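# Swap the tray and fridge bottles, then close fridge

## Task

Lift the bottle off the cart's upper tray and set it upright on the refrigerator shelf at the spot where the shelf's bottle stood originally; move that original shelf bottle into the tray, also upright; finally close the refrigerator door completely. Failure if a glass bottle drops a long way, if the door is slammed while opening or closing, or if the robot topples or finishes leaning. Anything that stays in place only because the robot is holding it at the end is not counted as done.

## Robot and tools

Robot: TidyBot++, a single-arm mobile robot. The base is 0.54 m long, 0.50 m wide and 0.38 m tall, on four driven casters. On top sits one seven-joint arm with a two-finger gripper. The shoulder is 0.12 m ahead of the base centre and 0.68 m off the floor. The arm begins folded with the hand pointing down; folded, it pokes up to 0.08 m past the base front and the elbow reaches up to 1.15 m high. Two cameras: base_camera (fixed on the base) and wrist_camera (on the hand, looking along it).

Frames: the base frame has its origin on the floor below the base centre, x forward, y to the left, z up. hand_pose is reported in it, at the point between the finger pads; the hand's own z axis runs out along the fingers and the fingers close along its y axis. The odometry frame is the base frame as it was when the scene began. base_odometry heading is positive to the left, -3.142 to 3.142; it counts wheel rotation, so slip appears as travel and drift of a few cm and several degrees builds up. base_tilt is in degrees, forward and right positive when leaning that way.

execute_actions: argument actions is a list holding one action or none (empty just reports state and images). Argument cameras lists base_camera, wrist_camera or all; omitted or null means all, [] means no images. An action may contain base, joints, or both, plus optional speeds; its motions start together.
- base: exactly one key, a relative move from where the base last measured itself: translate_m (metres, forward positive, -2 to 2), strafe_m (metres, left positive, -2 to 2) or rotate_rad (radians, counter-clockwise from above positive, -6.3 to 6.3). Moves that would need over 8.667 s at the top speed are refused.
- joints: absolute targets keyed by name, radians except the gripper. joint_1_rad any angle (whole arm about vertical; positive is clockwise seen from above, opposite to rotate_rad); joint_2_rad -2.249 to 2.249 (shoulder); joint_3_rad any angle (upper-arm roll; near 3.14, positive swings a forward-bent forearm to the right); joint_4_rad -2.579 to 2.579 (elbow); joint_5_rad any angle (forearm roll, positive swings a bent hand rightward); joint_6_rad -2.099 to 2.099 (wrist); joint_7_rad any angle (hand roll; hand pointing down, positive is counter-clockwise from above, and 1.57 opens fingers toward left and right). gripper_pos 0 (open, about 85 mm gap) to 1 (closed); gap is roughly 85 x (1 - gripper_pos) mm. Done tolerances: ±0.039 for joints 1-4, ±0.056 for 5-7, ±0.03 gripper. Continuous joints take the short way; for bigger turns send steps smaller than half a revolution. Arm joints move up to 1.39 rad/s (1.22 for joints 5-7).
- speeds: caps for this action only: translate_m and strafe_m 0.05 to 0.5 m/s, rotate_rad 0.1 to 1.57 rad/s (the maximum is the default).
Unknown keys or out-of-range values cause the whole call to be rejected with no motion. Omitted joints or base may keep pushing toward an earlier target. Any action ends within 15 s.

Arm geometry: with joint_1_rad = 0, joint_3_rad = 3.14, joint_5_rad = 0 the arm stays in the vertical x-z plane. Segment tilts from vertical (forward positive): upper arm (0.42 m) = joint_2_rad; forearm (0.31 m) = joint_2_rad - joint_4_rad; hand (0.31 m to the hand point) = that minus joint_6_rad. Forward reach from the shoulder is the sum of length x sin(tilt), height above it the sum of length x cos(tilt). A downward-pointing hand can reach about 0.94 m high at most, and only near the base.

wait: seconds from 0 to 10; commands nothing and returns state and images.
zoom_image: camera (base_camera or wrist_camera) and region [x0, y0, x1, y1] in pixels of that camera's most recent full image, origin top-left, at most 504 x 504.
finished_scene: scene = current scene number; ends it irreversibly and reports success. The goal must already hold without the robot's help.

Result lines: base_status and joint_status give how each motion ended: done, off_target (stopped away from target, may still push), contact_stop or time_out (target dropped, holding), not_followed (targets withheld; "joint command not followed" with a "cause:" line, usually a predicted self-collision; the gripper still acts), limit_stop_at_motor_heat. A base 'done' only means the wheels turned enough; a blocked base can report done well short. on_its_own lists uncommanded motion. motor_effort is percent of maximum, positive toward higher values, peak in brackets, noisy. gripper 'done' at 1 means nothing grasped; 'off_target' means an object stopped the fingers. joint_positions, hand_pose and Motor temperatures follow; pictures names the images in order. Warnings: ARM HIT (arm struck base or itself), torque fault (arm frozen 10 s, rest of call skipped; limits 104.5 N m joints 1-4, 51.3 N m joints 5-7), MOTOR HOT from 60 °C, OVER-TEMPERATURE FAULT at 75 °C (arm sags).

Practical points: friction leaves joints a little off; correct by sending last command plus (wanted - read). Held loads make the arm sag; never command a joint to its read angle while holding. hand_pose may be 1-2 cm wrong; trust images. Closed fingertips reach 20 mm past the hand point. Calibration matrices for both cameras were given (K, distortion, T_world_to_cam); wrist camera pose error grows with arm extension. Avoid: dropping glass bottles from height, swinging the fridge door fast either way, driving while the raised arm is caught (tipping), hard pulls on a raised hand, pushing blocked joints harder. The robot keeps its last command while you think, and holding loads heats motors. Loose objects may occasionally get nudged.

Each tool is called after ">>>" by a JSON object that holds its "api" and its "payload", one argument or row to a line.

## Session

>>> {"api": "execute_actions", "payload": {
  "actions": []
}}

Scene clock: 0.00 s.
Motor temperatures (°C, as the motors report them): [30 29 24 31 35 39 39]
base_odometry: x=+0.000 y=+0.000 heading=+0.000 (m, m, rad; odometry frame)
base_tilt: forward=+0.3 right=+0.4 (deg)
base_status: not commanded
joint_positions: joint_1_rad=+0.006 joint_2_rad=-0.368 joint_3_rad=+3.125 joint_4_rad=-2.527 joint_5_rad=+0.057 joint_6_rad=-0.858 joint_7_rad=+1.560 gripper_pos=+0.000
joint_status: not commanded
motor_effort: joint_1_rad=-1 joint_2_rad=-1 joint_3_rad=+1 joint_4_rad=+15 joint_5_rad=+0 joint_6_rad=+1 joint_7_rad=-1 (%)
hand_pose: x=+0.2680 y=-0.0110 z=+0.5913 quat_wxyz=(+0.025, +0.998, +0.017, +0.063) (m; base frame)
pictures: base_camera, wrist_camera
Images, in order (width x height): base_camera 644x364, wrist_camera 644x476.

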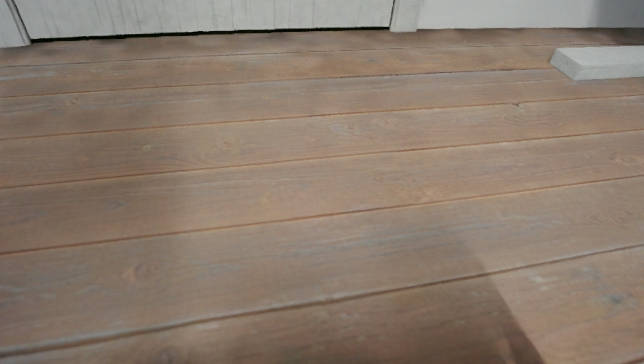

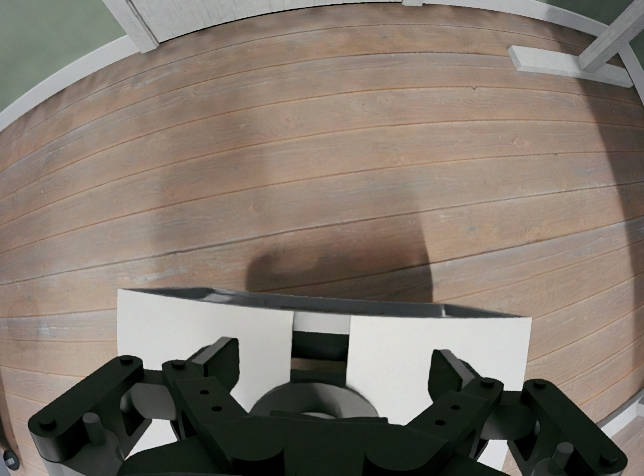

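>>> {"api": "execute_actions", "payload": {
  "actions": [
    {"joints":{"joint_6_rad":0.45}}
  ],
  "cameras": ["wrist_camera"]
}}

>>> {"api": "execute_actions", "payload": {
  "actions": [
    {"joints":{"joint_1_rad":2.0}}
  ],
  "cameras": ["wrist_camera"]
}}

>>> {"api": "execute_actions", "payload": {
  "actions": [
    {"joints":{"joint_1_rad":-2.0}}
  ],
  "cameras": ["wrist_camera"]
}}

Scene clock: 10.40 s.
Motor temperatures (°C, as the motors report them): [30 29 24 31 35 39 39]
base_odometry: x=+0.000 y=+0.000 heading=+0.000 (m, m, rad; odometry frame)
base_tilt: forward=+0.3 right=+0.4 (deg)
base_status: not commanded
joint_positions: joint_1_rad=+0.006 joint_2_rad=-0.368 joint_3_rad=+3.125 joint_4_rad=-2.527 joint_5_rad=+0.057 joint_6_rad=+0.439 joint_7_rad=+1.560 gripper_pos=+0.000
joint_status: all done
motor_effort: joint_1_rad=-1(1) joint_2_rad=-6(6) joint_3_rad=+1(1) joint_4_rad=+19(19) joint_5_rad=+0(0) joint_6_rad=+8(8) joint_7_rad=-1(1) (%)
hand_pose: x=+0.5366 y=+0.0141 z=+0.8534 quat_wxyz=(+0.003, +0.758, +0.029, +0.652) (m; base frame)
pictures: wrist_camera
camera_calibration (this result's frames):
wrist_camera: T_world_to_cam=[[0.0871802, -0.993333, 0.075432, -0.0932151], [-0.157147, -0.0884852, -0.983603, 0.981115], [0.98372, 0.0738969, -0.163813, -0.255952], [0, 0, 0, 1]] pos_world=[0.414091, 0.0131346, 0.930131]
Images, in order (width x height): wrist_camera 644x476.

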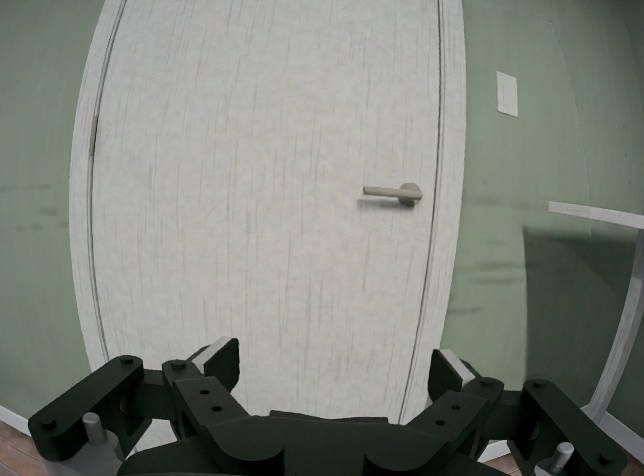

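Scene clock: 13.50 s.
Motor temperatures (°C, as the motors report them): [30 29 24 31 35 39 39]
base_odometry: x=+0.000 y=+0.000 heading=+0.000 (m, m, rad; odometry frame)
base_tilt: forward=+0.3 right=+0.4 (deg)
base_status: not commanded
joint_positions: joint_1_rad=+1.982 joint_2_rad=-0.368 joint_3_rad=+3.125 joint_4_rad=-2.527 joint_5_rad=+0.057 joint_6_rad=+0.439 joint_7_rad=+1.560 gripper_pos=+0.000
joint_status: all done
motor_effort: joint_1_rad=-1(2) joint_2_rad=-6(6) joint_3_rad=+1(1) joint_4_rad=+19(19) joint_5_rad=+0(0) joint_6_rad=+8(8) joint_7_rad=-1(1) (%)
hand_pose: x=-0.0330 y=-0.3892 z=+0.8534 quat_wxyz=(+0.546, +0.441, -0.617, +0.356) (m; base frame)
pictures: wrist_camera
camera_calibration (this result's frames):
wrist_camera: T_world_to_cam=[[-0.946978, 0.312317, 0.0754322, 0.0298495], [-0.019209, 0.17932, -0.983603, 0.964701], [-0.320723, -0.9329, -0.163813, -0.100724], [0, 0, 0, 1]] pos_world=[0.0144934, -0.276278, 0.930131]
Images, in order (width x height): wrist_camera 644x476.

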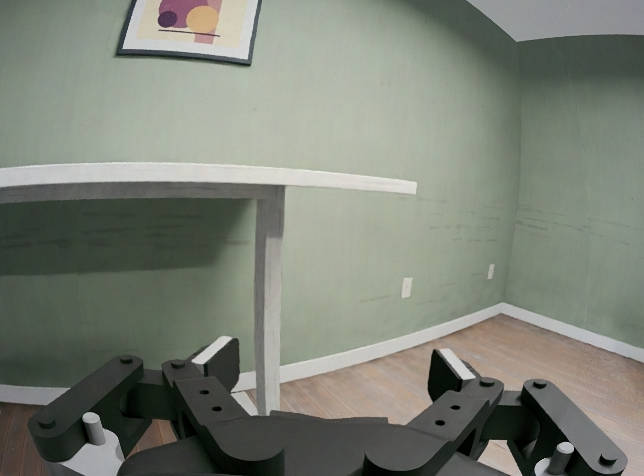

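Scene clock: 16.80 s.
Motor temperatures (°C, as the motors report them): [30 29 24 31 35 39 39]
base_odometry: x=+0.000 y=+0.000 heading=+0.000 (m, m, rad; odometry frame)
base_tilt: forward=+0.3 right=+0.4 (deg)
base_status: not commanded
joint_positions: joint_1_rad=+4.266 joint_2_rad=-0.368 joint_3_rad=+3.125 joint_4_rad=-2.527 joint_5_rad=+0.057 joint_6_rad=+0.439 joint_7_rad=+1.560 gripper_pos=+0.000
joint_status: all done
motor_effort: joint_1_rad=-1(1) joint_2_rad=-6(6) joint_3_rad=+1(1) joint_4_rad=+19(19) joint_5_rad=-1(1) joint_6_rad=+8(9) joint_7_rad=-1(1) (%)
hand_pose: x=-0.0762 y=+0.3694 z=+0.8534 quat_wxyz=(+0.551, -0.377, -0.657, -0.349) (m; base frame)
pictures: wrist_camera
camera_calibration (this result's frames):
wrist_camera: T_world_to_cam=[[0.85539, 0.512462, 0.0754318, -0.184632], [0.148257, -0.102687, -0.983603, 0.944772], [-0.496314, 0.852548, -0.163813, -0.0798279], [0, 0, 0, 1]] pos_world=[-0.0217567, 0.259689, 0.930131]
Images, in order (width x height): wrist_camera 644x476.

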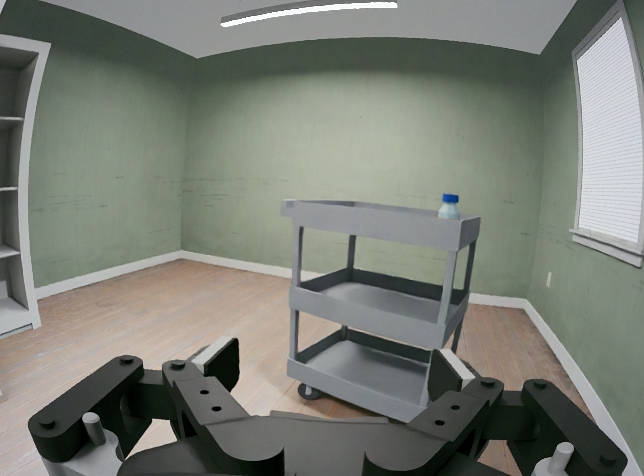

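>>> {"api": "execute_actions", "payload": {
  "actions": [
    {"joints":{"joint_1_rad":-2.9}}
  ],
  "cameras": ["wrist_camera"]
}}

Scene clock: 21.43 s.
Motor temperatures (°C, as the motors report them): [30 29 24 31 35 39 39]
base_odometry: x=+0.000 y=+0.000 heading=+0.000 (m, m, rad; odometry frame)
base_tilt: forward=+0.3 right=+0.4 (deg)
base_status: not commanded
joint_positions: joint_1_rad=+3.401 joint_2_rad=-0.368 joint_3_rad=+3.125 joint_4_rad=-2.527 joint_5_rad=+0.057 joint_6_rad=+0.439 joint_7_rad=+1.560 gripper_pos=+0.000
joint_status: all done
motor_effort: joint_1_rad=-1(0) joint_2_rad=-6(6) joint_3_rad=+1(1) joint_4_rad=+19(19) joint_5_rad=+0(1) joint_6_rad=+8(8) joint_7_rad=-1(1) (%)
hand_pose: x=-0.2888 y=+0.0911 z=+0.8534 quat_wxyz=(+0.647, -0.067, -0.755, -0.085) (m; base frame)
pictures: wrist_camera
camera_calibration (this result's frames):
wrist_camera: T_world_to_cam=[[0.164809, 0.983437, 0.0754319, -0.102453], [0.17432, 0.0462313, -0.983603, 0.941671], [-0.970799, 0.175256, -0.163813, -0.0233642], [0, 0, 0, 1]] pos_world=[-0.169949, 0.0613161, 0.930131]
Images, in order (width x height): wrist_camera 644x476.

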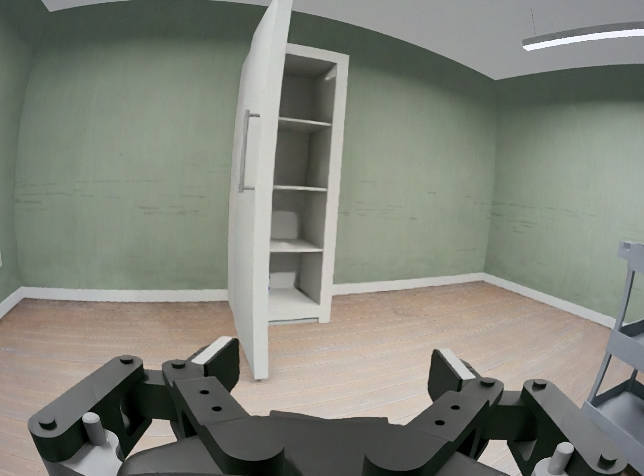

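>>> {"api": "execute_actions", "payload": {
  "actions": [
    {"base":{"rotate_rad":2.9},"joints":{"joint_1_rad":-1.4}}
  ],
  "cameras": []
}}

>>> {"api": "execute_actions", "payload": {
  "actions": [
    {"base":{"translate_m":1.0},"joints":{"joint_1_rad":0,"joint_6_rad":0.1}}
  ]
}}

Scene clock: 44.20 s.
Motor temperatures (°C, as the motors report them): [30 29 24 31 35 39 39]
base_odometry: x=+0.000 y=+0.000 heading=+2.900 (m, m, rad; odometry frame)
base_tilt: forward=+0.2 right=+0.4 (deg)
base_status: done
joint_positions: joint_1_rad=+4.864 joint_2_rad=-0.368 joint_3_rad=+3.125 joint_4_rad=-2.527 joint_5_rad=+0.057 joint_6_rad=+0.439 joint_7_rad=+1.560 gripper_pos=+0.000
joint_status: all done
motor_effort: joint_1_rad=-1(2) joint_2_rad=-5(7) joint_3_rad=+1(1) joint_4_rad=+20(19) joint_5_rad=+0(1) joint_6_rad=+9(8) joint_7_rad=-1(1) (%)
hand_pose: x=+0.1657 y=+0.4152 z=+0.8534 quat_wxyz=(+0.424, -0.554, -0.517, -0.495) (m; base frame)
pictures: none
No camera images: the call's "cameras" was empty. Leave "cameras" out to get every camera's image.

Scene clock: 47.57 s.
Motor temperatures (°C, as the motors report them): [30 29 24 31 35 39 39]
base_odometry: x=-0.971 y=+0.238 heading=+2.900 (m, m, rad; odometry frame)
base_tilt: forward=+0.3 right=+0.4 (deg)
base_status: done
joint_positions: joint_1_rad=+6.266 joint_2_rad=-0.368 joint_3_rad=+3.125 joint_4_rad=-2.527 joint_5_rad=+0.057 joint_6_rad=+0.133 joint_7_rad=+1.560 gripper_pos=+0.000
joint_status: all done
motor_effort: joint_1_rad=-1(0) joint_2_rad=-5(8) joint_3_rad=+0(3) joint_4_rad=+19(20) joint_5_rad=-1(1) joint_6_rad=+8(8) joint_7_rad=-1(1) (%)
hand_pose: x=+0.5082 y=+0.0171 z=+0.7629 quat_wxyz=(-0.002, -0.848, -0.037, -0.529) (m; base frame)
pictures: base_camera, wrist_camera
camera_calibration (this result's frames):
wrist_camera: T_world_to_cam=[[0.114823, -0.991534, 0.0606369, -0.083694], [-0.444656, -0.105885, -0.889421, 0.962471], [0.888311, 0.0751634, -0.45305, 0.0260753], [0, 0, 0, 1]] pos_world=[0.414416, 0.0169658, 0.87293]
Images, in order (width x height): base_camera 644x364, wrist_camera 644x476.

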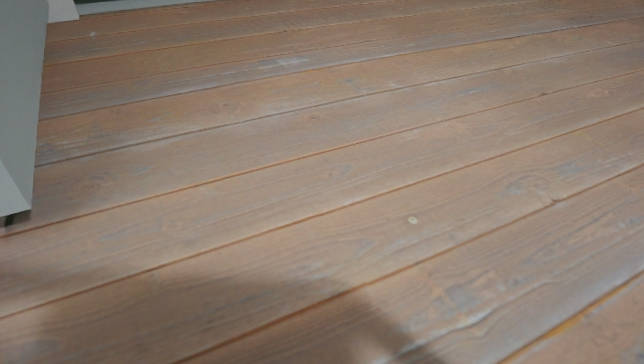

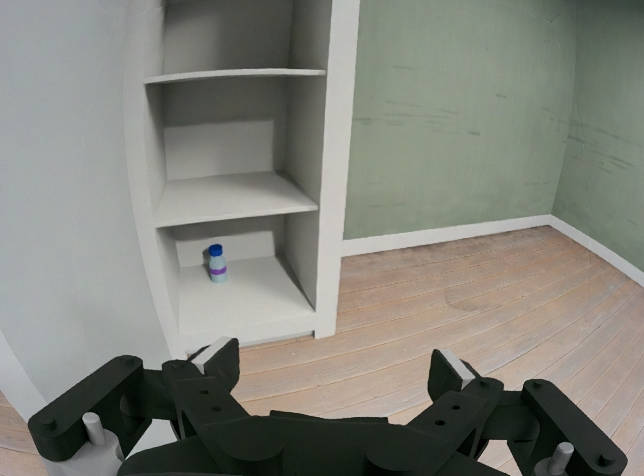

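>>> {"api": "execute_actions", "payload": {
  "actions": [
    {"base":{"strafe_m":-0.49}}
  ],
  "cameras": []
}}

>>> {"api": "execute_actions", "payload": {
  "actions": [
    {"base":{"translate_m":0.41},"joints":{"joint_1_rad":0.4}}
  ],
  "cameras": []
}}

>>> {"api": "execute_actions", "payload": {
  "actions": [
    {"base":{"rotate_rad":0.79},"joints":{"joint_1_rad":0.8,"joint_2_rad":2.2,"joint_3_rad":3.14,"joint_4_rad":0.2,"joint_5_rad":0,"joint_6_rad":0.17,"joint_7_rad":1.57}}
  ],
  "cameras": []
}}

>>> {"api": "execute_actions", "payload": {
  "actions": [
    {"joints":{"joint_1_rad":-0.02}}
  ]
}}

Scene clock: 76.83 s.
Motor temperatures (°C, as the motors report them): [30 29 24 31 35 39 39]
base_odometry: x=-0.854 y=+0.714 heading=+2.901 (m, m, rad; odometry frame)
base_tilt: forward=+0.3 right=+0.4 (deg)
base_status: done
joint_positions: joint_1_rad=+6.266 joint_2_rad=-0.368 joint_3_rad=+3.125 joint_4_rad=-2.527 joint_5_rad=+0.057 joint_6_rad=+0.132 joint_7_rad=+1.560 gripper_pos=+0.000
joint_status: not commanded
motor_effort: joint_1_rad=-1(0) joint_2_rad=-5(6) joint_3_rad=+1(2) joint_4_rad=+19(18) joint_5_rad=+0(0) joint_6_rad=+8(8) joint_7_rad=-1(1) (%)
hand_pose: x=+0.5081 y=+0.0168 z=+0.7628 quat_wxyz=(-0.003, -0.848, -0.036, -0.529) (m; base frame)
pictures: none
No camera images: the call's "cameras" was empty. Leave "cameras" out to get every camera's image.

Scene clock: 79.00 s.
Motor temperatures (°C, as the motors report them): [30 29 24 31 35 39 39]
base_odometry: x=-1.253 y=+0.812 heading=+2.900 (m, m, rad; odometry frame)
base_tilt: forward=+0.3 right=+0.4 (deg)
base_status: done
joint_positions: joint_1_rad=+6.665 joint_2_rad=-0.368 joint_3_rad=+3.125 joint_4_rad=-2.527 joint_5_rad=+0.057 joint_6_rad=+0.131 joint_7_rad=+1.560 gripper_pos=+0.000
joint_status: all done
motor_effort: joint_1_rad=-1(2) joint_2_rad=-5(8) joint_3_rad=+1(1) joint_4_rad=+19(20) joint_5_rad=+0(1) joint_6_rad=+7(7) joint_7_rad=-1(1) (%)
hand_pose: x=+0.4839 y=-0.1355 z=+0.7624 quat_wxyz=(-0.107, -0.839, +0.132, -0.517) (m; base frame)
pictures: none
No camera images: the call's "cameras" was empty. Leave "cameras" out to get every camera's image.

Scene clock: 82.63 s.
Motor temperatures (°C, as the motors report them): [30 29 24 31 35 39 39]
base_odometry: x=-1.253 y=+0.812 heading=-2.593 (m, m, rad; odometry frame)
base_tilt: forward=+0.3 right=+0.4 (deg)
base_status: done
joint_positions: joint_1_rad=+7.065 joint_2_rad=+2.182 joint_3_rad=+3.125 joint_4_rad=+0.178 joint_5_rad=+0.023 joint_6_rad=+0.136 joint_7_rad=+1.560 gripper_pos=+0.000
joint_status: all done
motor_effort: joint_1_rad=-1(3) joint_2_rad=-55(64) joint_3_rad=-1(3) joint_4_rad=+20(21) joint_5_rad=+0(0) joint_6_rad=+7(9) joint_7_rad=-1(1) (%)
hand_pose: x=+0.7775 y=-0.6535 z=+0.2175 quat_wxyz=(-0.226, -0.743, +0.308, -0.550) (m; base frame)
pictures: none
No camera images: the call's "cameras" was empty. Leave "cameras" out to get every camera's image.

Scene clock: 84.73 s.
Motor temperatures (°C, as the motors report them): [30 29 24 31 35 39 39]
base_odometry: x=-1.253 y=+0.812 heading=-2.593 (m, m, rad; odometry frame)
base_tilt: forward=+0.3 right=+0.4 (deg)
base_status: not commanded
joint_positions: joint_1_rad=+6.269 joint_2_rad=+2.182 joint_3_rad=+3.128 joint_4_rad=+0.181 joint_5_rad=+0.022 joint_6_rad=+0.138 joint_7_rad=+1.560 gripper_pos=+0.000
joint_status: all done
motor_effort: joint_1_rad=-1(5) joint_2_rad=-55(55) joint_3_rad=+0(1) joint_4_rad=+20(20) joint_5_rad=+0(1) joint_6_rad=+8(8) joint_7_rad=-1(1) (%)
hand_pose: x=+1.0475 y=+0.0130 z=+0.2198 quat_wxyz=(+0.004, -0.803, -0.004, -0.597) (m; base frame)
pictures: base_camera, wrist_camera
camera_calibration (this result's frames):
wrist_camera: T_world_to_cam=[[0.0636473, -0.997667, 0.0246752, -0.0552403], [-0.298238, -0.0426102, -0.95354, 0.578692], [0.952367, 0.0533312, -0.300255, -0.799121], [0, 0, 0, 1]] pos_world=[0.937161, 0.0121649, 0.313229]
Images, in order (width x height): base_camera 644x364, wrist_camera 644x476.

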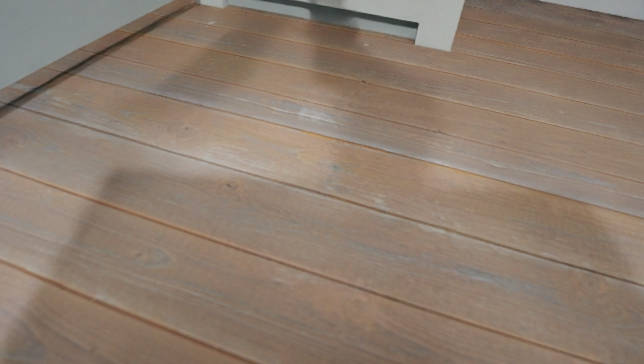

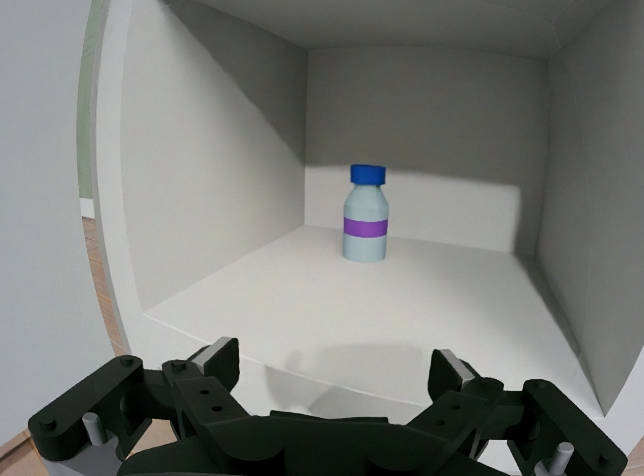

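>>> {"api": "execute_actions", "payload": {
  "actions": [
    {"base":{"translate_m":0.2},"joints":{"joint_1_rad":0.035,"joint_2_rad":2.14}}
  ],
  "cameras": ["wrist_camera"]
}}

Scene clock: 93.70 s.
Motor temperatures (°C, as the motors report them): [30 30 24 31 35 39 39]
base_odometry: x=-1.423 y=+0.708 heading=-2.592 (m, m, rad; odometry frame)
base_tilt: forward=+0.3 right=+0.4 (deg)
base_status: done
joint_positions: joint_1_rad=+6.309 joint_2_rad=+2.154 joint_3_rad=+3.128 joint_4_rad=+0.184 joint_5_rad=+0.022 joint_6_rad=+0.138 joint_7_rad=+1.560 gripper_pos=+0.000
joint_status: all done
motor_effort: joint_1_rad=-2(1) joint_2_rad=-56(60) joint_3_rad=-1(1) joint_4_rad=+21(21) joint_5_rad=-1(1) joint_6_rad=+8(8) joint_7_rad=-1(1) (%)
hand_pose: x=+1.0601 y=-0.0240 z=+0.2471 quat_wxyz=(-0.008, -0.793, +0.011, -0.609) (m; base frame)
pictures: wrist_camera
camera_calibration (this result's frames):
wrist_camera: T_world_to_cam=[[0.0234259, -0.999382, 0.026206, -0.0514151], [-0.270432, -0.0315706, -0.962221, 0.579841], [0.962454, 0.0154539, -0.271005, -0.819844], [0, 0, 0, 1]] pos_world=[0.947074, -0.0204076, 0.337102]
Images, in order (width x height): wrist_camera 644x476.

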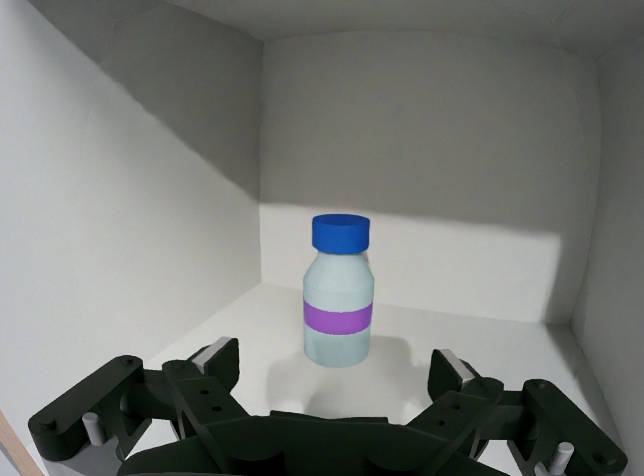

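>>> {"api": "execute_actions", "payload": {
  "actions": [
    {"base":{"translate_m":0.17},"speeds":{"translate_m":0.2}}
  ],
  "cameras": ["wrist_camera"]
}}

Scene clock: 98.87 s.
Motor temperatures (°C, as the motors report them): [30 30 24 31 35 39 39]
base_odometry: x=-1.568 y=+0.619 heading=-2.591 (m, m, rad; odometry frame)
base_tilt: forward=+0.3 right=+0.4 (deg)
base_status: done
joint_positions: joint_1_rad=+6.309 joint_2_rad=+2.153 joint_3_rad=+3.128 joint_4_rad=+0.184 joint_5_rad=+0.022 joint_6_rad=+0.139 joint_7_rad=+1.560 gripper_pos=+0.000
joint_status: not commanded
motor_effort: joint_1_rad=-2(2) joint_2_rad=-56(59) joint_3_rad=-1(1) joint_4_rad=+21(21) joint_5_rad=-1(0) joint_6_rad=+8(8) joint_7_rad=-1(1) (%)
hand_pose: x=+1.0607 y=-0.0243 z=+0.2484 quat_wxyz=(-0.008, -0.793, +0.011, -0.609) (m; base frame)
pictures: wrist_camera
camera_calibration (this result's frames):
wrist_camera: T_world_to_cam=[[0.0231776, -0.999386, 0.0262782, -0.0514321], [-0.269028, -0.0315506, -0.962615, 0.579885], [0.962853, 0.0152415, -0.269594, -0.820838], [0, 0, 0, 1]] pos_world=[0.947544, -0.020594, 0.338265]
Images, in order (width x height): wrist_camera 644x476.

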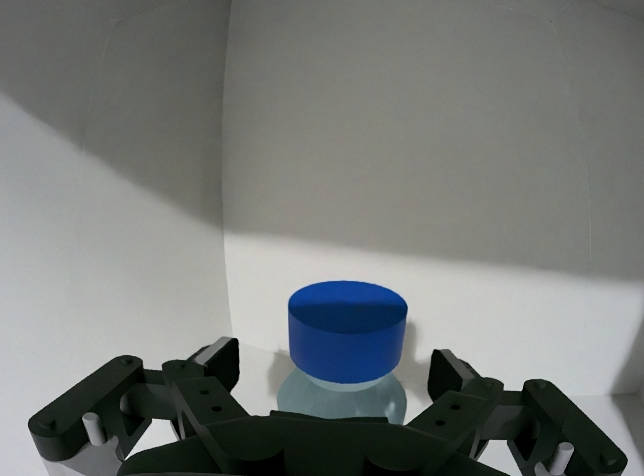

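>>> {"api": "execute_actions", "payload": {
  "actions": [
    {"base":{"translate_m":0.035},"speeds":{"translate_m":0.1}}
  ],
  "cameras": ["wrist_camera"]
}}

>>> {"api": "execute_actions", "payload": {
  "actions": [
    {"joints":{"gripper_pos":1}}
  ],
  "cameras": ["wrist_camera"]
}}

Scene clock: 107.50 s.
Motor temperatures (°C, as the motors report them): [30 30 24 31 35 39 39]
base_odometry: x=-1.598 y=+0.600 heading=-2.591 (m, m, rad; odometry frame)
base_tilt: forward=+0.3 right=+0.4 (deg)
base_status: done
joint_positions: joint_1_rad=+6.309 joint_2_rad=+2.152 joint_3_rad=+3.128 joint_4_rad=+0.184 joint_5_rad=+0.022 joint_6_rad=+0.139 joint_7_rad=+1.560 gripper_pos=+0.000
joint_status: not commanded
motor_effort: joint_1_rad=-1(2) joint_2_rad=-56(59) joint_3_rad=-1(1) joint_4_rad=+21(21) joint_5_rad=+0(0) joint_6_rad=+8(8) joint_7_rad=-1(1) (%)
hand_pose: x=+1.0613 y=-0.0244 z=+0.2497 quat_wxyz=(-0.008, -0.792, +0.012, -0.610) (m; base frame)
pictures: wrist_camera
camera_calibration (this result's frames):
wrist_camera: T_world_to_cam=[[0.0230066, -0.999388, 0.0263462, -0.0514553], [-0.267704, -0.0315492, -0.962985, 0.579925], [0.963227, 0.015102, -0.268266, -0.821773], [0, 0, 0, 1]] pos_world=[0.947986, -0.0207172, 0.339361]
Images, in order (width x height): wrist_camera 644x476.

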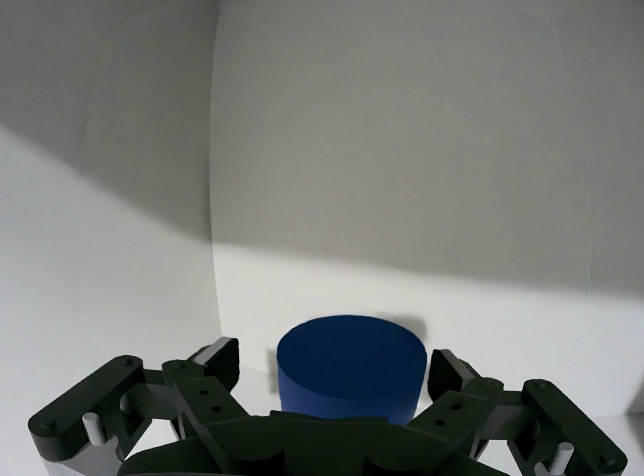

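Scene clock: 108.60 s.
Motor temperatures (°C, as the motors report them): [30 31 24 31 35 39 39]
base_odometry: x=-1.598 y=+0.600 heading=-2.591 (m, m, rad; odometry frame)
base_tilt: forward=+0.3 right=+0.4 (deg)
base_status: not commanded
joint_positions: joint_1_rad=+6.310 joint_2_rad=+2.152 joint_3_rad=+3.128 joint_4_rad=+0.184 joint_5_rad=+0.021 joint_6_rad=+0.140 joint_7_rad=+1.560 gripper_pos=+0.423
joint_status: gripper_pos off_target (ended at +0.423, target +1.000)
motor_effort: joint_1_rad=-2(4) joint_2_rad=-57(56) joint_3_rad=+0(1) joint_4_rad=+21(20) joint_5_rad=+0(0) joint_6_rad=+8(9) joint_7_rad=-1(1) (%)
hand_pose: x=+1.0614 y=-0.0254 z=+0.2503 quat_wxyz=(-0.008, -0.792, +0.012, -0.611) (m; base frame)
pictures: wrist_camera
camera_calibration (this result's frames):
wrist_camera: T_world_to_cam=[[0.0215968, -0.999438, 0.025622, -0.0508146], [-0.266111, -0.0304501, -0.963461, 0.578948], [0.963701, 0.0139894, -0.266619, -0.822679], [0, 0, 0, 1]] pos_world=[0.947978, -0.0216482, 0.339755]
Images, in order (width x height): wrist_camera 644x476.

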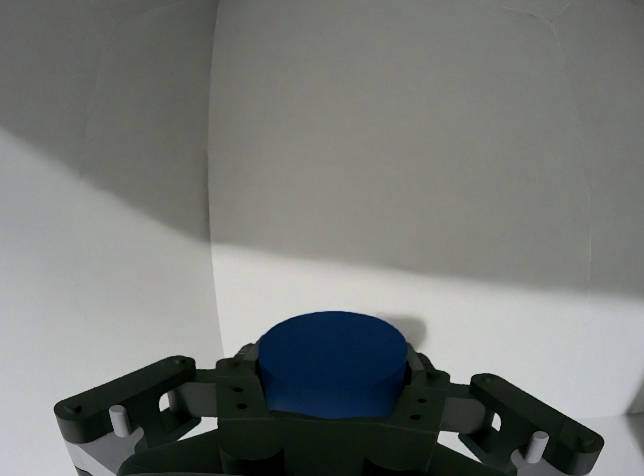

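>>> {"api": "execute_actions", "payload": {
  "actions": [
    {"joints":{"joint_2_rad":2.06}}
  ],
  "cameras": []
}}

>>> {"api": "execute_actions", "payload": {
  "actions": [
    {"base":{"translate_m":-0.5},"speeds":{"translate_m":0.3}}
  ],
  "cameras": []
}}

>>> {"api": "execute_actions", "payload": {
  "actions": [
    {"joints":{"joint_1_rad":0,"joint_2_rad":0.3,"joint_4_rad":-0.9,"joint_6_rad":-0.63}}
  ],
  "cameras": []
}}

>>> {"api": "execute_actions", "payload": {
  "actions": [
    {"base":{"rotate_rad":-2.7},"speeds":{"rotate_rad":1.0}}
  ]
}}

Scene clock: 120.87 s.
Motor temperatures (°C, as the motors report them): [30 31 24 31 35 39 39]
base_odometry: x=-1.598 y=+0.600 heading=-2.591 (m, m, rad; odometry frame)
base_tilt: forward=+0.3 right=+0.4 (deg)
base_status: not commanded
joint_positions: joint_1_rad=+6.310 joint_2_rad=+2.114 joint_3_rad=+3.128 joint_4_rad=+0.181 joint_5_rad=+0.021 joint_6_rad=+0.140 joint_7_rad=+1.560 gripper_pos=+0.423
joint_status: joint_2_rad off_target (ended at +2.114, target +2.060)
motor_effort: joint_1_rad=-1(2) joint_2_rad=-64(66) joint_3_rad=-1(1) joint_4_rad=+25(26) joint_5_rad=+0(0) joint_6_rad=+11(11) joint_7_rad=-1(1) (%)
hand_pose: x=+1.0765 y=-0.0258 z=+0.2843 quat_wxyz=(-0.008, -0.781, +0.012, -0.624) (m; base frame)
pictures: none
No camera images: the call's "cameras" was empty. Leave "cameras" out to get every camera's image.

Scene clock: 123.53 s.
Motor temperatures (°C, as the motors report them): [30 31 24 31 35 39 39]
base_odometry: x=-1.172 y=+0.862 heading=-2.590 (m, m, rad; odometry frame)
base_tilt: forward=+0.3 right=+0.4 (deg)
base_status: done
joint_positions: joint_1_rad=+6.314 joint_2_rad=+2.110 joint_3_rad=+3.128 joint_4_rad=+0.181 joint_5_rad=+0.021 joint_6_rad=+0.140 joint_7_rad=+1.560 gripper_pos=+0.423
joint_status: not commanded
motor_effort: joint_1_rad=-1(8) joint_2_rad=-64(66) joint_3_rad=-1(1) joint_4_rad=+24(25) joint_5_rad=+0(0) joint_6_rad=+10(12) joint_7_rad=-1(1) (%)
hand_pose: x=+1.0780 y=-0.0291 z=+0.2883 quat_wxyz=(-0.009, -0.780, +0.013, -0.626) (m; base frame)
pictures: none
No camera images: the call's "cameras" was empty. Leave "cameras" out to get every camera's image.

Scene clock: 126.47 s.
Motor temperatures (°C, as the motors report them): [30 32 24 31 35 39 39]
base_odometry: x=-1.172 y=+0.862 heading=-2.590 (m, m, rad; odometry frame)
base_tilt: forward=+0.3 right=+0.4 (deg)
base_status: not commanded
joint_positions: joint_1_rad=+6.304 joint_2_rad=+0.344 joint_3_rad=+3.128 joint_4_rad=-0.900 joint_5_rad=+0.021 joint_6_rad=-0.618 joint_7_rad=+1.560 gripper_pos=+0.423
joint_status: joint_2_rad off_target (ended at +0.344, target +0.300); the others done
motor_effort: joint_1_rad=-1(1) joint_2_rad=-41(75) joint_3_rad=+0(1) joint_4_rad=+25(27) joint_5_rad=+0(0) joint_6_rad=+11(12) joint_7_rad=-1(1) (%)
hand_pose: x=+0.8565 y=-0.0105 z=+1.0899 quat_wxyz=(-0.007, -0.802, +0.006, -0.597) (m; base frame)
pictures: none
No camera images: the call's "cameras" was empty. Leave "cameras" out to get every camera's image.

Scene clock: 130.30 s.
Motor temperatures (°C, as the motors report them): [30 32 24 31 35 39 39]
base_odometry: x=-1.172 y=+0.862 heading=+0.993 (m, m, rad; odometry frame)
base_tilt: forward=+0.3 right=+0.4 (deg)
base_status: done
joint_positions: joint_1_rad=+6.289 joint_2_rad=+0.344 joint_3_rad=+3.145 joint_4_rad=-0.901 joint_5_rad=+0.015 joint_6_rad=-0.618 joint_7_rad=+1.560 gripper_pos=+0.423
joint_status: not commanded
motor_effort: joint_1_rad=-1(6) joint_2_rad=-41(44) joint_3_rad=+0(3) joint_4_rad=+25(25) joint_5_rad=+0(0) joint_6_rad=+10(11) joint_7_rad=-1(1) (%)
hand_pose: x=+0.8567 y=-0.0075 z=+1.0891 quat_wxyz=(-0.007, -0.802, +0.005, -0.597) (m; base frame)
pictures: base_camera, wrist_camera
camera_calibration (this result's frames):
wrist_camera: T_world_to_cam=[[0.0348106, -0.998919, 0.0308054, -0.0669313], [-0.299084, -0.0398241, -0.953396, 1.35043], [0.953592, 0.0239749, -0.300147, -0.356737], [0, 0, 0, 1]] pos_world=[0.746402, -0.00452667, 1.18248]
Images, in order (width x height): base_camera 644x364, wrist_camera 644x476.

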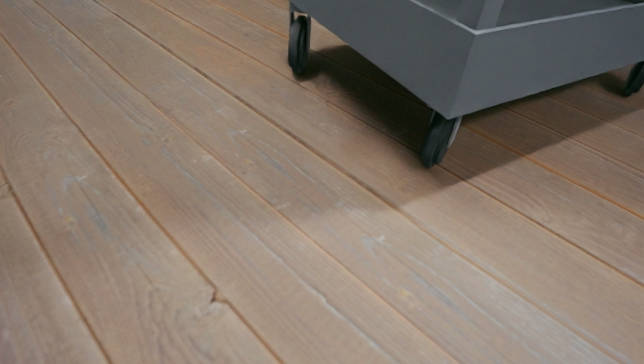

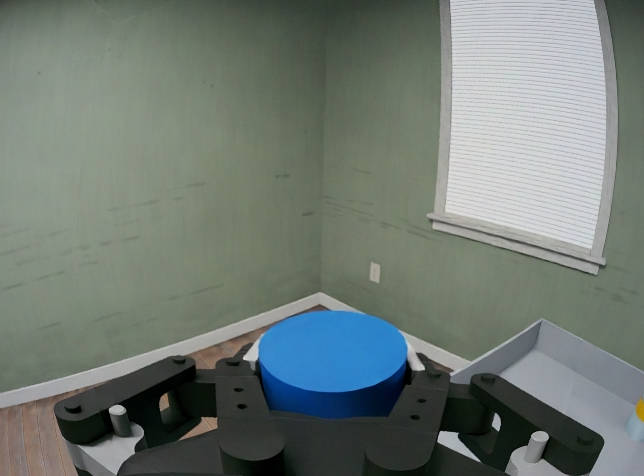

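>>> {"api": "execute_actions", "payload": {
  "actions": [
    {"base":{"rotate_rad":-0.27},"speeds":{"rotate_rad":0.5}}
  ]
}}

Scene clock: 137.17 s.
Motor temperatures (°C, as the motors report them): [30 32 24 31 35 39 39]
base_odometry: x=-1.172 y=+0.862 heading=+0.724 (m, m, rad; odometry frame)
base_tilt: forward=+0.3 right=+0.4 (deg)
base_status: done
joint_positions: joint_1_rad=+6.288 joint_2_rad=+0.344 joint_3_rad=+3.144 joint_4_rad=-0.901 joint_5_rad=+0.015 joint_6_rad=-0.618 joint_7_rad=+1.560 gripper_pos=+0.423
joint_status: not commanded
motor_effort: joint_1_rad=-1(7) joint_2_rad=-41(42) joint_3_rad=+0(4) joint_4_rad=+25(25) joint_5_rad=+0(1) joint_6_rad=+11(11) joint_7_rad=-1(1) (%)
hand_pose: x=+0.8567 y=-0.0063 z=+1.0891 quat_wxyz=(-0.006, -0.802, +0.005, -0.597) (m; base frame)
pictures: base_camera, wrist_camera
camera_calibration (this result's frames):
wrist_camera: T_world_to_cam=[[0.036539, -0.998864, 0.0305795, -0.0669348], [-0.299013, -0.0401259, -0.953405, 1.35043], [0.953549, 0.0256927, -0.30014, -0.356735], [0, 0, 0, 1]] pos_world=[0.746406, -0.00350622, 1.18248]
Images, in order (width x height): base_camera 644x364, wrist_camera 644x476.

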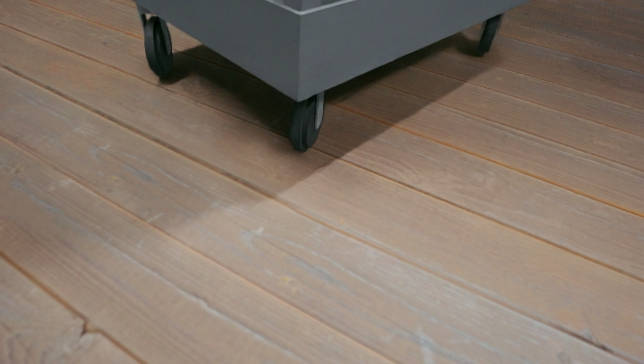

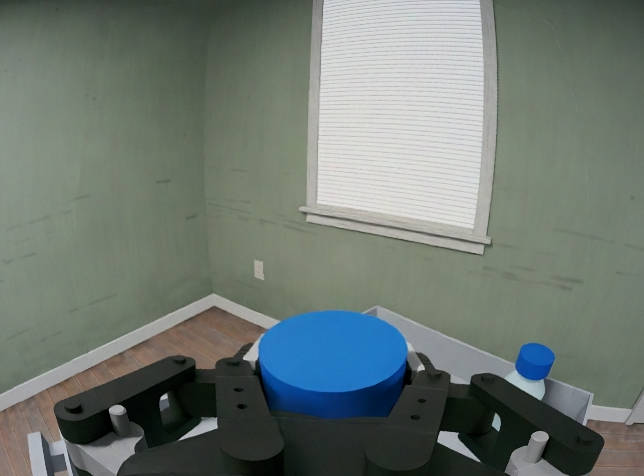

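>>> {"api": "execute_actions", "payload": {
  "actions": [
    {"base":{"translate_m":0.07}}
  ],
  "cameras": []
}}

>>> {"api": "execute_actions", "payload": {
  "actions": [
    {"joints":{"joint_2_rad":0.28,"joint_4_rad":-1.42,"joint_6_rad":-0.03}}
  ],
  "cameras": ["wrist_camera"]
}}

Scene clock: 145.50 s.
Motor temperatures (°C, as the motors report them): [30 32 24 31 35 39 39]
base_odometry: x=-1.120 y=+0.909 heading=+0.723 (m, m, rad; odometry frame)
base_tilt: forward=+0.3 right=+0.4 (deg)
base_status: done
joint_positions: joint_1_rad=+6.288 joint_2_rad=+0.340 joint_3_rad=+3.144 joint_4_rad=-0.903 joint_5_rad=+0.015 joint_6_rad=-0.620 joint_7_rad=+1.560 gripper_pos=+0.423
joint_status: not commanded
motor_effort: joint_1_rad=-1(3) joint_2_rad=-42(47) joint_3_rad=+0(1) joint_4_rad=+24(26) joint_5_rad=+0(0) joint_6_rad=+10(11) joint_7_rad=-1(1) (%)
hand_pose: x=+0.8549 y=-0.0063 z=+1.0903 quat_wxyz=(-0.006, -0.802, +0.005, -0.597) (m; base frame)
pictures: none
No camera images: the call's "cameras" was empty. Leave "cameras" out to get every camera's image.

Scene clock: 147.23 s.
Motor temperatures (°C, as the motors report them): [30 32 24 31 35 39 39]
base_odometry: x=-1.120 y=+0.909 heading=+0.723 (m, m, rad; odometry frame)
base_tilt: forward=+0.3 right=+0.4 (deg)
base_status: not commanded
joint_positions: joint_1_rad=+6.288 joint_2_rad=+0.334 joint_3_rad=+3.144 joint_4_rad=-1.424 joint_5_rad=+0.015 joint_6_rad=-0.083 joint_7_rad=+1.560 gripper_pos=+0.423
joint_status: joint_2_rad off_target (ended at +0.334, target +0.280); the others done
motor_effort: joint_1_rad=-1(1) joint_2_rad=-42(45) joint_3_rad=+0(0) joint_4_rad=+25(27) joint_5_rad=+0(0) joint_6_rad=+11(10) joint_7_rad=-1(1) (%)
hand_pose: x=+0.8659 y=-0.0042 z=+0.9372 quat_wxyz=(-0.004, -0.796, +0.002, -0.605) (m; base frame)
pictures: wrist_camera
camera_calibration (this result's frames):
wrist_camera: T_world_to_cam=[[0.0437006, -0.998529, 0.0320934, -0.0681722], [-0.278527, -0.0430275, -0.959464, 1.19636], [0.959434, 0.0329903, -0.279997, -0.435084], [0, 0, 0, 1]] pos_world=[0.753631, -0.00224212, 1.02823]
Images, in order (width x height): wrist_camera 644x476.

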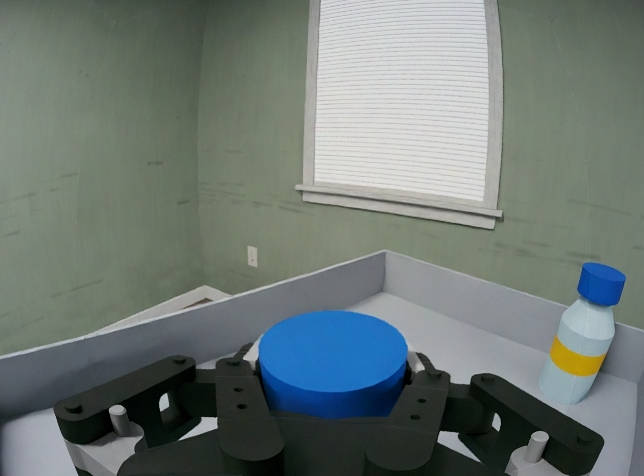

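>>> {"api": "execute_actions", "payload": {
  "actions": [
    {"joints":{"joint_4_rad":-1.5,"joint_6_rad":0.06}}
  ],
  "cameras": []
}}

>>> {"api": "execute_actions", "payload": {
  "actions": [
    {"joints":{"joint_4_rad":-1.58,"joint_6_rad":0.14}}
  ],
  "cameras": ["wrist_camera"]
}}

Scene clock: 156.77 s.
Motor temperatures (°C, as the motors report them): [30 32 24 31 35 39 39]
base_odometry: x=-1.120 y=+0.909 heading=+0.723 (m, m, rad; odometry frame)
base_tilt: forward=+0.3 right=+0.4 (deg)
base_status: not commanded
joint_positions: joint_1_rad=+6.288 joint_2_rad=+0.330 joint_3_rad=+3.144 joint_4_rad=-1.506 joint_5_rad=+0.015 joint_6_rad=+0.008 joint_7_rad=+1.560 gripper_pos=+0.423
joint_status: all done
motor_effort: joint_1_rad=-1(2) joint_2_rad=-42(43) joint_3_rad=+0(0) joint_4_rad=+26(26) joint_5_rad=+0(0) joint_6_rad=+11(11) joint_7_rad=-1(1) (%)
hand_pose: x=+0.8597 y=-0.0037 z=+0.9184 quat_wxyz=(-0.004, -0.792, +0.001, -0.611) (m; base frame)
pictures: none
No camera images: the call's "cameras" was empty. Leave "cameras" out to get every camera's image.

Scene clock: 157.63 s.
Motor temperatures (°C, as the motors report them): [30 32 24 31 35 39 39]
base_odometry: x=-1.120 y=+0.909 heading=+0.723 (m, m, rad; odometry frame)
base_tilt: forward=+0.3 right=+0.4 (deg)
base_status: not commanded
joint_positions: joint_1_rad=+6.288 joint_2_rad=+0.318 joint_3_rad=+3.144 joint_4_rad=-1.568 joint_5_rad=+0.015 joint_6_rad=+0.102 joint_7_rad=+1.560 gripper_pos=+0.423
joint_status: all done
motor_effort: joint_1_rad=-1(2) joint_2_rad=-38(42) joint_3_rad=+0(0) joint_4_rad=+22(25) joint_5_rad=-1(0) joint_6_rad=+9(12) joint_7_rad=-1(1) (%)
hand_pose: x=+0.8536 y=-0.0033 z=+0.9185 quat_wxyz=(-0.003, -0.778, +0.001, -0.628) (m; base frame)
pictures: wrist_camera
camera_calibration (this result's frames):
wrist_camera: T_world_to_cam=[[0.0444543, -0.998421, 0.0343375, -0.0688399], [-0.222517, -0.0434038, -0.973962, 1.1405], [0.973915, 0.0356561, -0.224095, -0.492272], [0, 0, 0, 1]] pos_world=[0.736271, -0.00167681, 1.00285]
Images, in order (width x height): wrist_camera 644x476.

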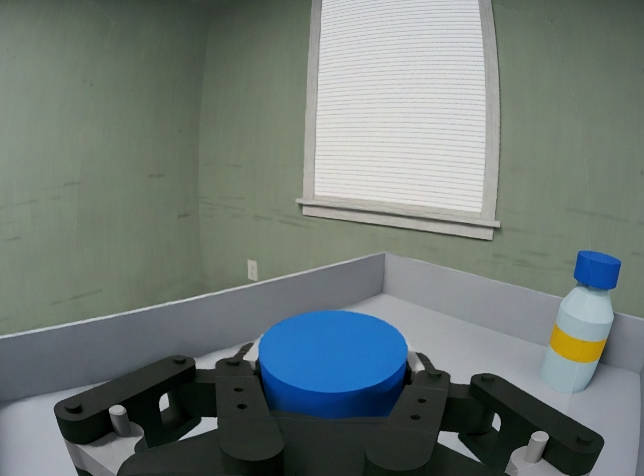

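>>> {"api": "execute_actions", "payload": {
  "actions": [
    {"joints":{"gripper_pos":0}}
  ],
  "cameras": []
}}

>>> {"api": "execute_actions", "payload": {
  "actions": [
    {"base":{"translate_m":-0.15},"speeds":{"translate_m":0.2}}
  ],
  "cameras": []
}}

>>> {"api": "execute_actions", "payload": {
  "actions": [
    {"base":{"strafe_m":-0.27},"joints":{"joint_4_rad":-1.44,"joint_6_rad":-0.1}}
  ],
  "cameras": ["wrist_camera"]
}}

Scene clock: 166.27 s.
Motor temperatures (°C, as the motors report them): [30 32 24 31 35 39 39]
base_odometry: x=-1.120 y=+0.909 heading=+0.723 (m, m, rad; odometry frame)
base_tilt: forward=+0.3 right=+0.4 (deg)
base_status: not commanded
joint_positions: joint_1_rad=+6.288 joint_2_rad=+0.303 joint_3_rad=+3.144 joint_4_rad=-1.568 joint_5_rad=+0.015 joint_6_rad=+0.107 joint_7_rad=+1.560 gripper_pos=+0.000
joint_status: all done
motor_effort: joint_1_rad=-1(3) joint_2_rad=-35(38) joint_3_rad=+0(2) joint_4_rad=+22(23) joint_5_rad=+0(0) joint_6_rad=+8(8) joint_7_rad=-1(1) (%)
hand_pose: x=+0.8503 y=-0.0032 z=+0.9311 quat_wxyz=(-0.003, -0.772, +0.001, -0.636) (m; base frame)
pictures: none
No camera images: the call's "cameras" was empty. Leave "cameras" out to get every camera's image.

Scene clock: 167.80 s.
Motor temperatures (°C, as the motors report them): [30 32 24 31 35 39 39]
base_odometry: x=-1.232 y=+0.809 heading=+0.722 (m, m, rad; odometry frame)
base_tilt: forward=+0.3 right=+0.4 (deg)
base_status: done
joint_positions: joint_1_rad=+6.288 joint_2_rad=+0.293 joint_3_rad=+3.144 joint_4_rad=-1.568 joint_5_rad=+0.015 joint_6_rad=+0.109 joint_7_rad=+1.560 gripper_pos=+0.000
joint_status: not commanded
motor_effort: joint_1_rad=-2(1) joint_2_rad=-35(39) joint_3_rad=+0(1) joint_4_rad=+21(22) joint_5_rad=+0(0) joint_6_rad=+8(8) joint_7_rad=-1(1) (%)
hand_pose: x=+0.8479 y=-0.0030 z=+0.9388 quat_wxyz=(-0.003, -0.768, +0.001, -0.640) (m; base frame)
pictures: none
No camera images: the call's "cameras" was empty. Leave "cameras" out to get every camera's image.

Scene clock: 169.67 s.
Motor temperatures (°C, as the motors report them): [30 32 24 31 35 39 39]
base_odometry: x=-1.054 y=+0.607 heading=+0.722 (m, m, rad; odometry frame)
base_tilt: forward=+0.3 right=+0.4 (deg)
base_status: done
joint_positions: joint_1_rad=+6.290 joint_2_rad=+0.293 joint_3_rad=+3.144 joint_4_rad=-1.456 joint_5_rad=+0.015 joint_6_rad=-0.069 joint_7_rad=+1.560 gripper_pos=+0.000
joint_status: all done
motor_effort: joint_1_rad=-1(5) joint_2_rad=-35(36) joint_3_rad=+0(3) joint_4_rad=+21(22) joint_5_rad=-1(0) joint_6_rad=+8(8) joint_7_rad=-1(1) (%)
hand_pose: x=+0.8517 y=-0.0058 z=+0.9530 quat_wxyz=(-0.005, -0.789, +0.002, -0.615) (m; base frame)
pictures: wrist_camera
camera_calibration (this result's frames):
wrist_camera: T_world_to_cam=[[0.0407107, -0.99862, 0.0331856, -0.0681782], [-0.255635, -0.0425177, -0.965838, 1.19412], [0.965916, 0.0308366, -0.257013, -0.444452], [0, 0, 0, 1]] pos_world=[0.737336, -0.00360771, 1.04135]
Images, in order (width x height): wrist_camera 644x476.

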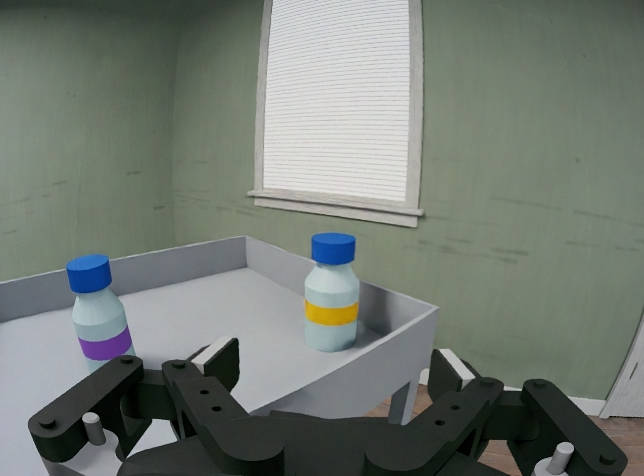

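>>> {"api": "execute_actions", "payload": {
  "actions": [
    {"base":{"strafe_m":0.022},"joints":{"joint_4_rad":-1.54,"joint_6_rad":0.0}}
  ],
  "cameras": []
}}

>>> {"api": "execute_actions", "payload": {
  "actions": [
    {"base":{"translate_m":0.23},"speeds":{"translate_m":0.25}}
  ],
  "cameras": ["wrist_camera"]
}}

Scene clock: 183.83 s.
Motor temperatures (°C, as the motors report them): [30 32 24 32 35 39 39]
base_odometry: x=-1.068 y=+0.623 heading=+0.722 (m, m, rad; odometry frame)
base_tilt: forward=+0.3 right=+0.4 (deg)
base_status: done
joint_positions: joint_1_rad=+6.282 joint_2_rad=+0.293 joint_3_rad=+3.140 joint_4_rad=-1.529 joint_5_rad=+0.015 joint_6_rad=-0.033 joint_7_rad=+1.560 gripper_pos=+0.000
joint_status: all done
motor_effort: joint_1_rad=-1(6) joint_2_rad=-35(37) joint_3_rad=+0(3) joint_4_rad=+21(23) joint_5_rad=-1(0) joint_6_rad=+8(7) joint_7_rad=-1(1) (%)
hand_pose: x=+0.8437 y=+0.0034 z=+0.9192 quat_wxyz=(+0.000, -0.800, -0.002, -0.600) (m; base frame)
pictures: none
No camera images: the call's "cameras" was empty. Leave "cameras" out to get every camera's image.

Scene clock: 185.63 s.
Motor temperatures (°C, as the motors report them): [30 32 24 32 35 39 39]
base_odometry: x=-0.895 y=+0.775 heading=+0.721 (m, m, rad; odometry frame)
base_tilt: forward=+0.3 right=+0.4 (deg)
base_status: done
joint_positions: joint_1_rad=+6.282 joint_2_rad=+0.291 joint_3_rad=+3.140 joint_4_rad=-1.529 joint_5_rad=+0.015 joint_6_rad=-0.031 joint_7_rad=+1.560 gripper_pos=+0.000
joint_status: not commanded
motor_effort: joint_1_rad=-1(2) joint_2_rad=-34(38) joint_3_rad=+0(1) joint_4_rad=+21(22) joint_5_rad=+0(1) joint_6_rad=+8(9) joint_7_rad=-1(1) (%)
hand_pose: x=+0.8436 y=+0.0034 z=+0.9209 quat_wxyz=(+0.000, -0.799, -0.002, -0.601) (m; base frame)
pictures: wrist_camera
camera_calibration (this result's frames):
wrist_camera: T_world_to_cam=[[0.0551092, -0.998028, 0.0300597, -0.0668625], [-0.287287, -0.0446814, -0.956802, 1.1798], [0.956258, 0.0440928, -0.289183, -0.407369], [0, 0, 0, 1]] pos_world=[0.732176, 0.0039466, 1.01304]
Images, in order (width x height): wrist_camera 644x476.

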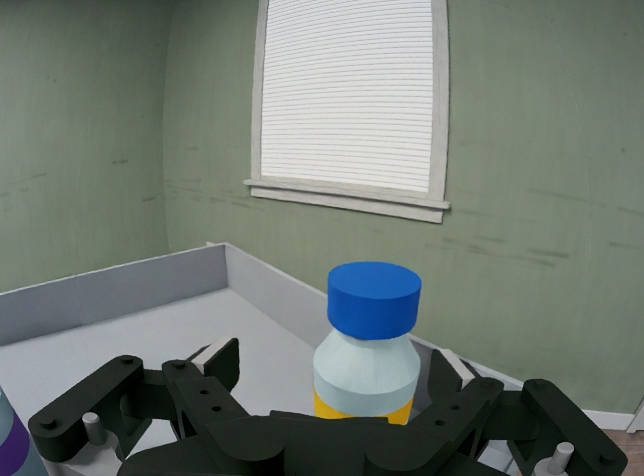

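>>> {"api": "execute_actions", "payload": {
  "actions": [
    {"base":{"strafe_m":-0.028}}
  ],
  "cameras": []
}}

>>> {"api": "execute_actions", "payload": {
  "actions": [
    {"base":{"translate_m":0.07},"speeds":{"translate_m":0.1}}
  ],
  "cameras": ["wrist_camera"]
}}

Scene clock: 190.93 s.
Motor temperatures (°C, as the motors report them): [30 32 24 32 35 39 39]
base_odometry: x=-0.877 y=+0.754 heading=+0.722 (m, m, rad; odometry frame)
base_tilt: forward=+0.3 right=+0.4 (deg)
base_status: done
joint_positions: joint_1_rad=+6.285 joint_2_rad=+0.291 joint_3_rad=+3.141 joint_4_rad=-1.529 joint_5_rad=+0.015 joint_6_rad=-0.030 joint_7_rad=+1.560 gripper_pos=+0.000
joint_status: not commanded
motor_effort: joint_1_rad=-1(3) joint_2_rad=-35(36) joint_3_rad=+0(3) joint_4_rad=+21(22) joint_5_rad=-1(1) joint_6_rad=+8(9) joint_7_rad=-1(1) (%)
hand_pose: x=+0.8436 y=-0.0001 z=+0.9210 quat_wxyz=(-0.002, -0.799, -0.001, -0.601) (m; base frame)
pictures: none
No camera images: the call's "cameras" was empty. Leave "cameras" out to get every camera's image.

Scene clock: 192.20 s.
Motor temperatures (°C, as the motors report them): [30 32 24 32 35 39 39]
base_odometry: x=-0.824 y=+0.800 heading=+0.721 (m, m, rad; odometry frame)
base_tilt: forward=+0.3 right=+0.4 (deg)
base_status: done
joint_positions: joint_1_rad=+6.285 joint_2_rad=+0.290 joint_3_rad=+3.141 joint_4_rad=-1.529 joint_5_rad=+0.015 joint_6_rad=-0.030 joint_7_rad=+1.560 gripper_pos=+0.000
joint_status: not commanded
motor_effort: joint_1_rad=-1(0) joint_2_rad=-35(38) joint_3_rad=+0(1) joint_4_rad=+21(22) joint_5_rad=-1(1) joint_6_rad=+8(9) joint_7_rad=-1(1) (%)
hand_pose: x=+0.8433 y=-0.0001 z=+0.9222 quat_wxyz=(-0.002, -0.798, -0.001, -0.602) (m; base frame)
pictures: wrist_camera
camera_calibration (this result's frames):
wrist_camera: T_world_to_cam=[[0.0501135, -0.998277, 0.030538, -0.0665999], [-0.285323, -0.0436119, -0.957439, 1.1797], [0.95712, 0.0392675, -0.287017, -0.409296], [0, 0, 0, 1]] pos_world=[0.73168, 0.00103606, 1.01405]
Images, in order (width x height): wrist_camera 644x476.

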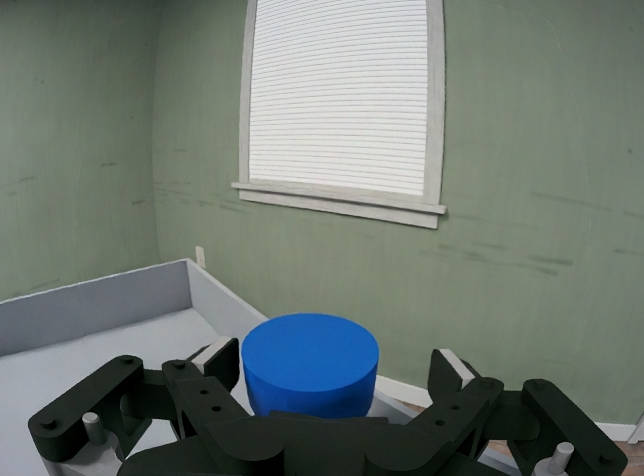

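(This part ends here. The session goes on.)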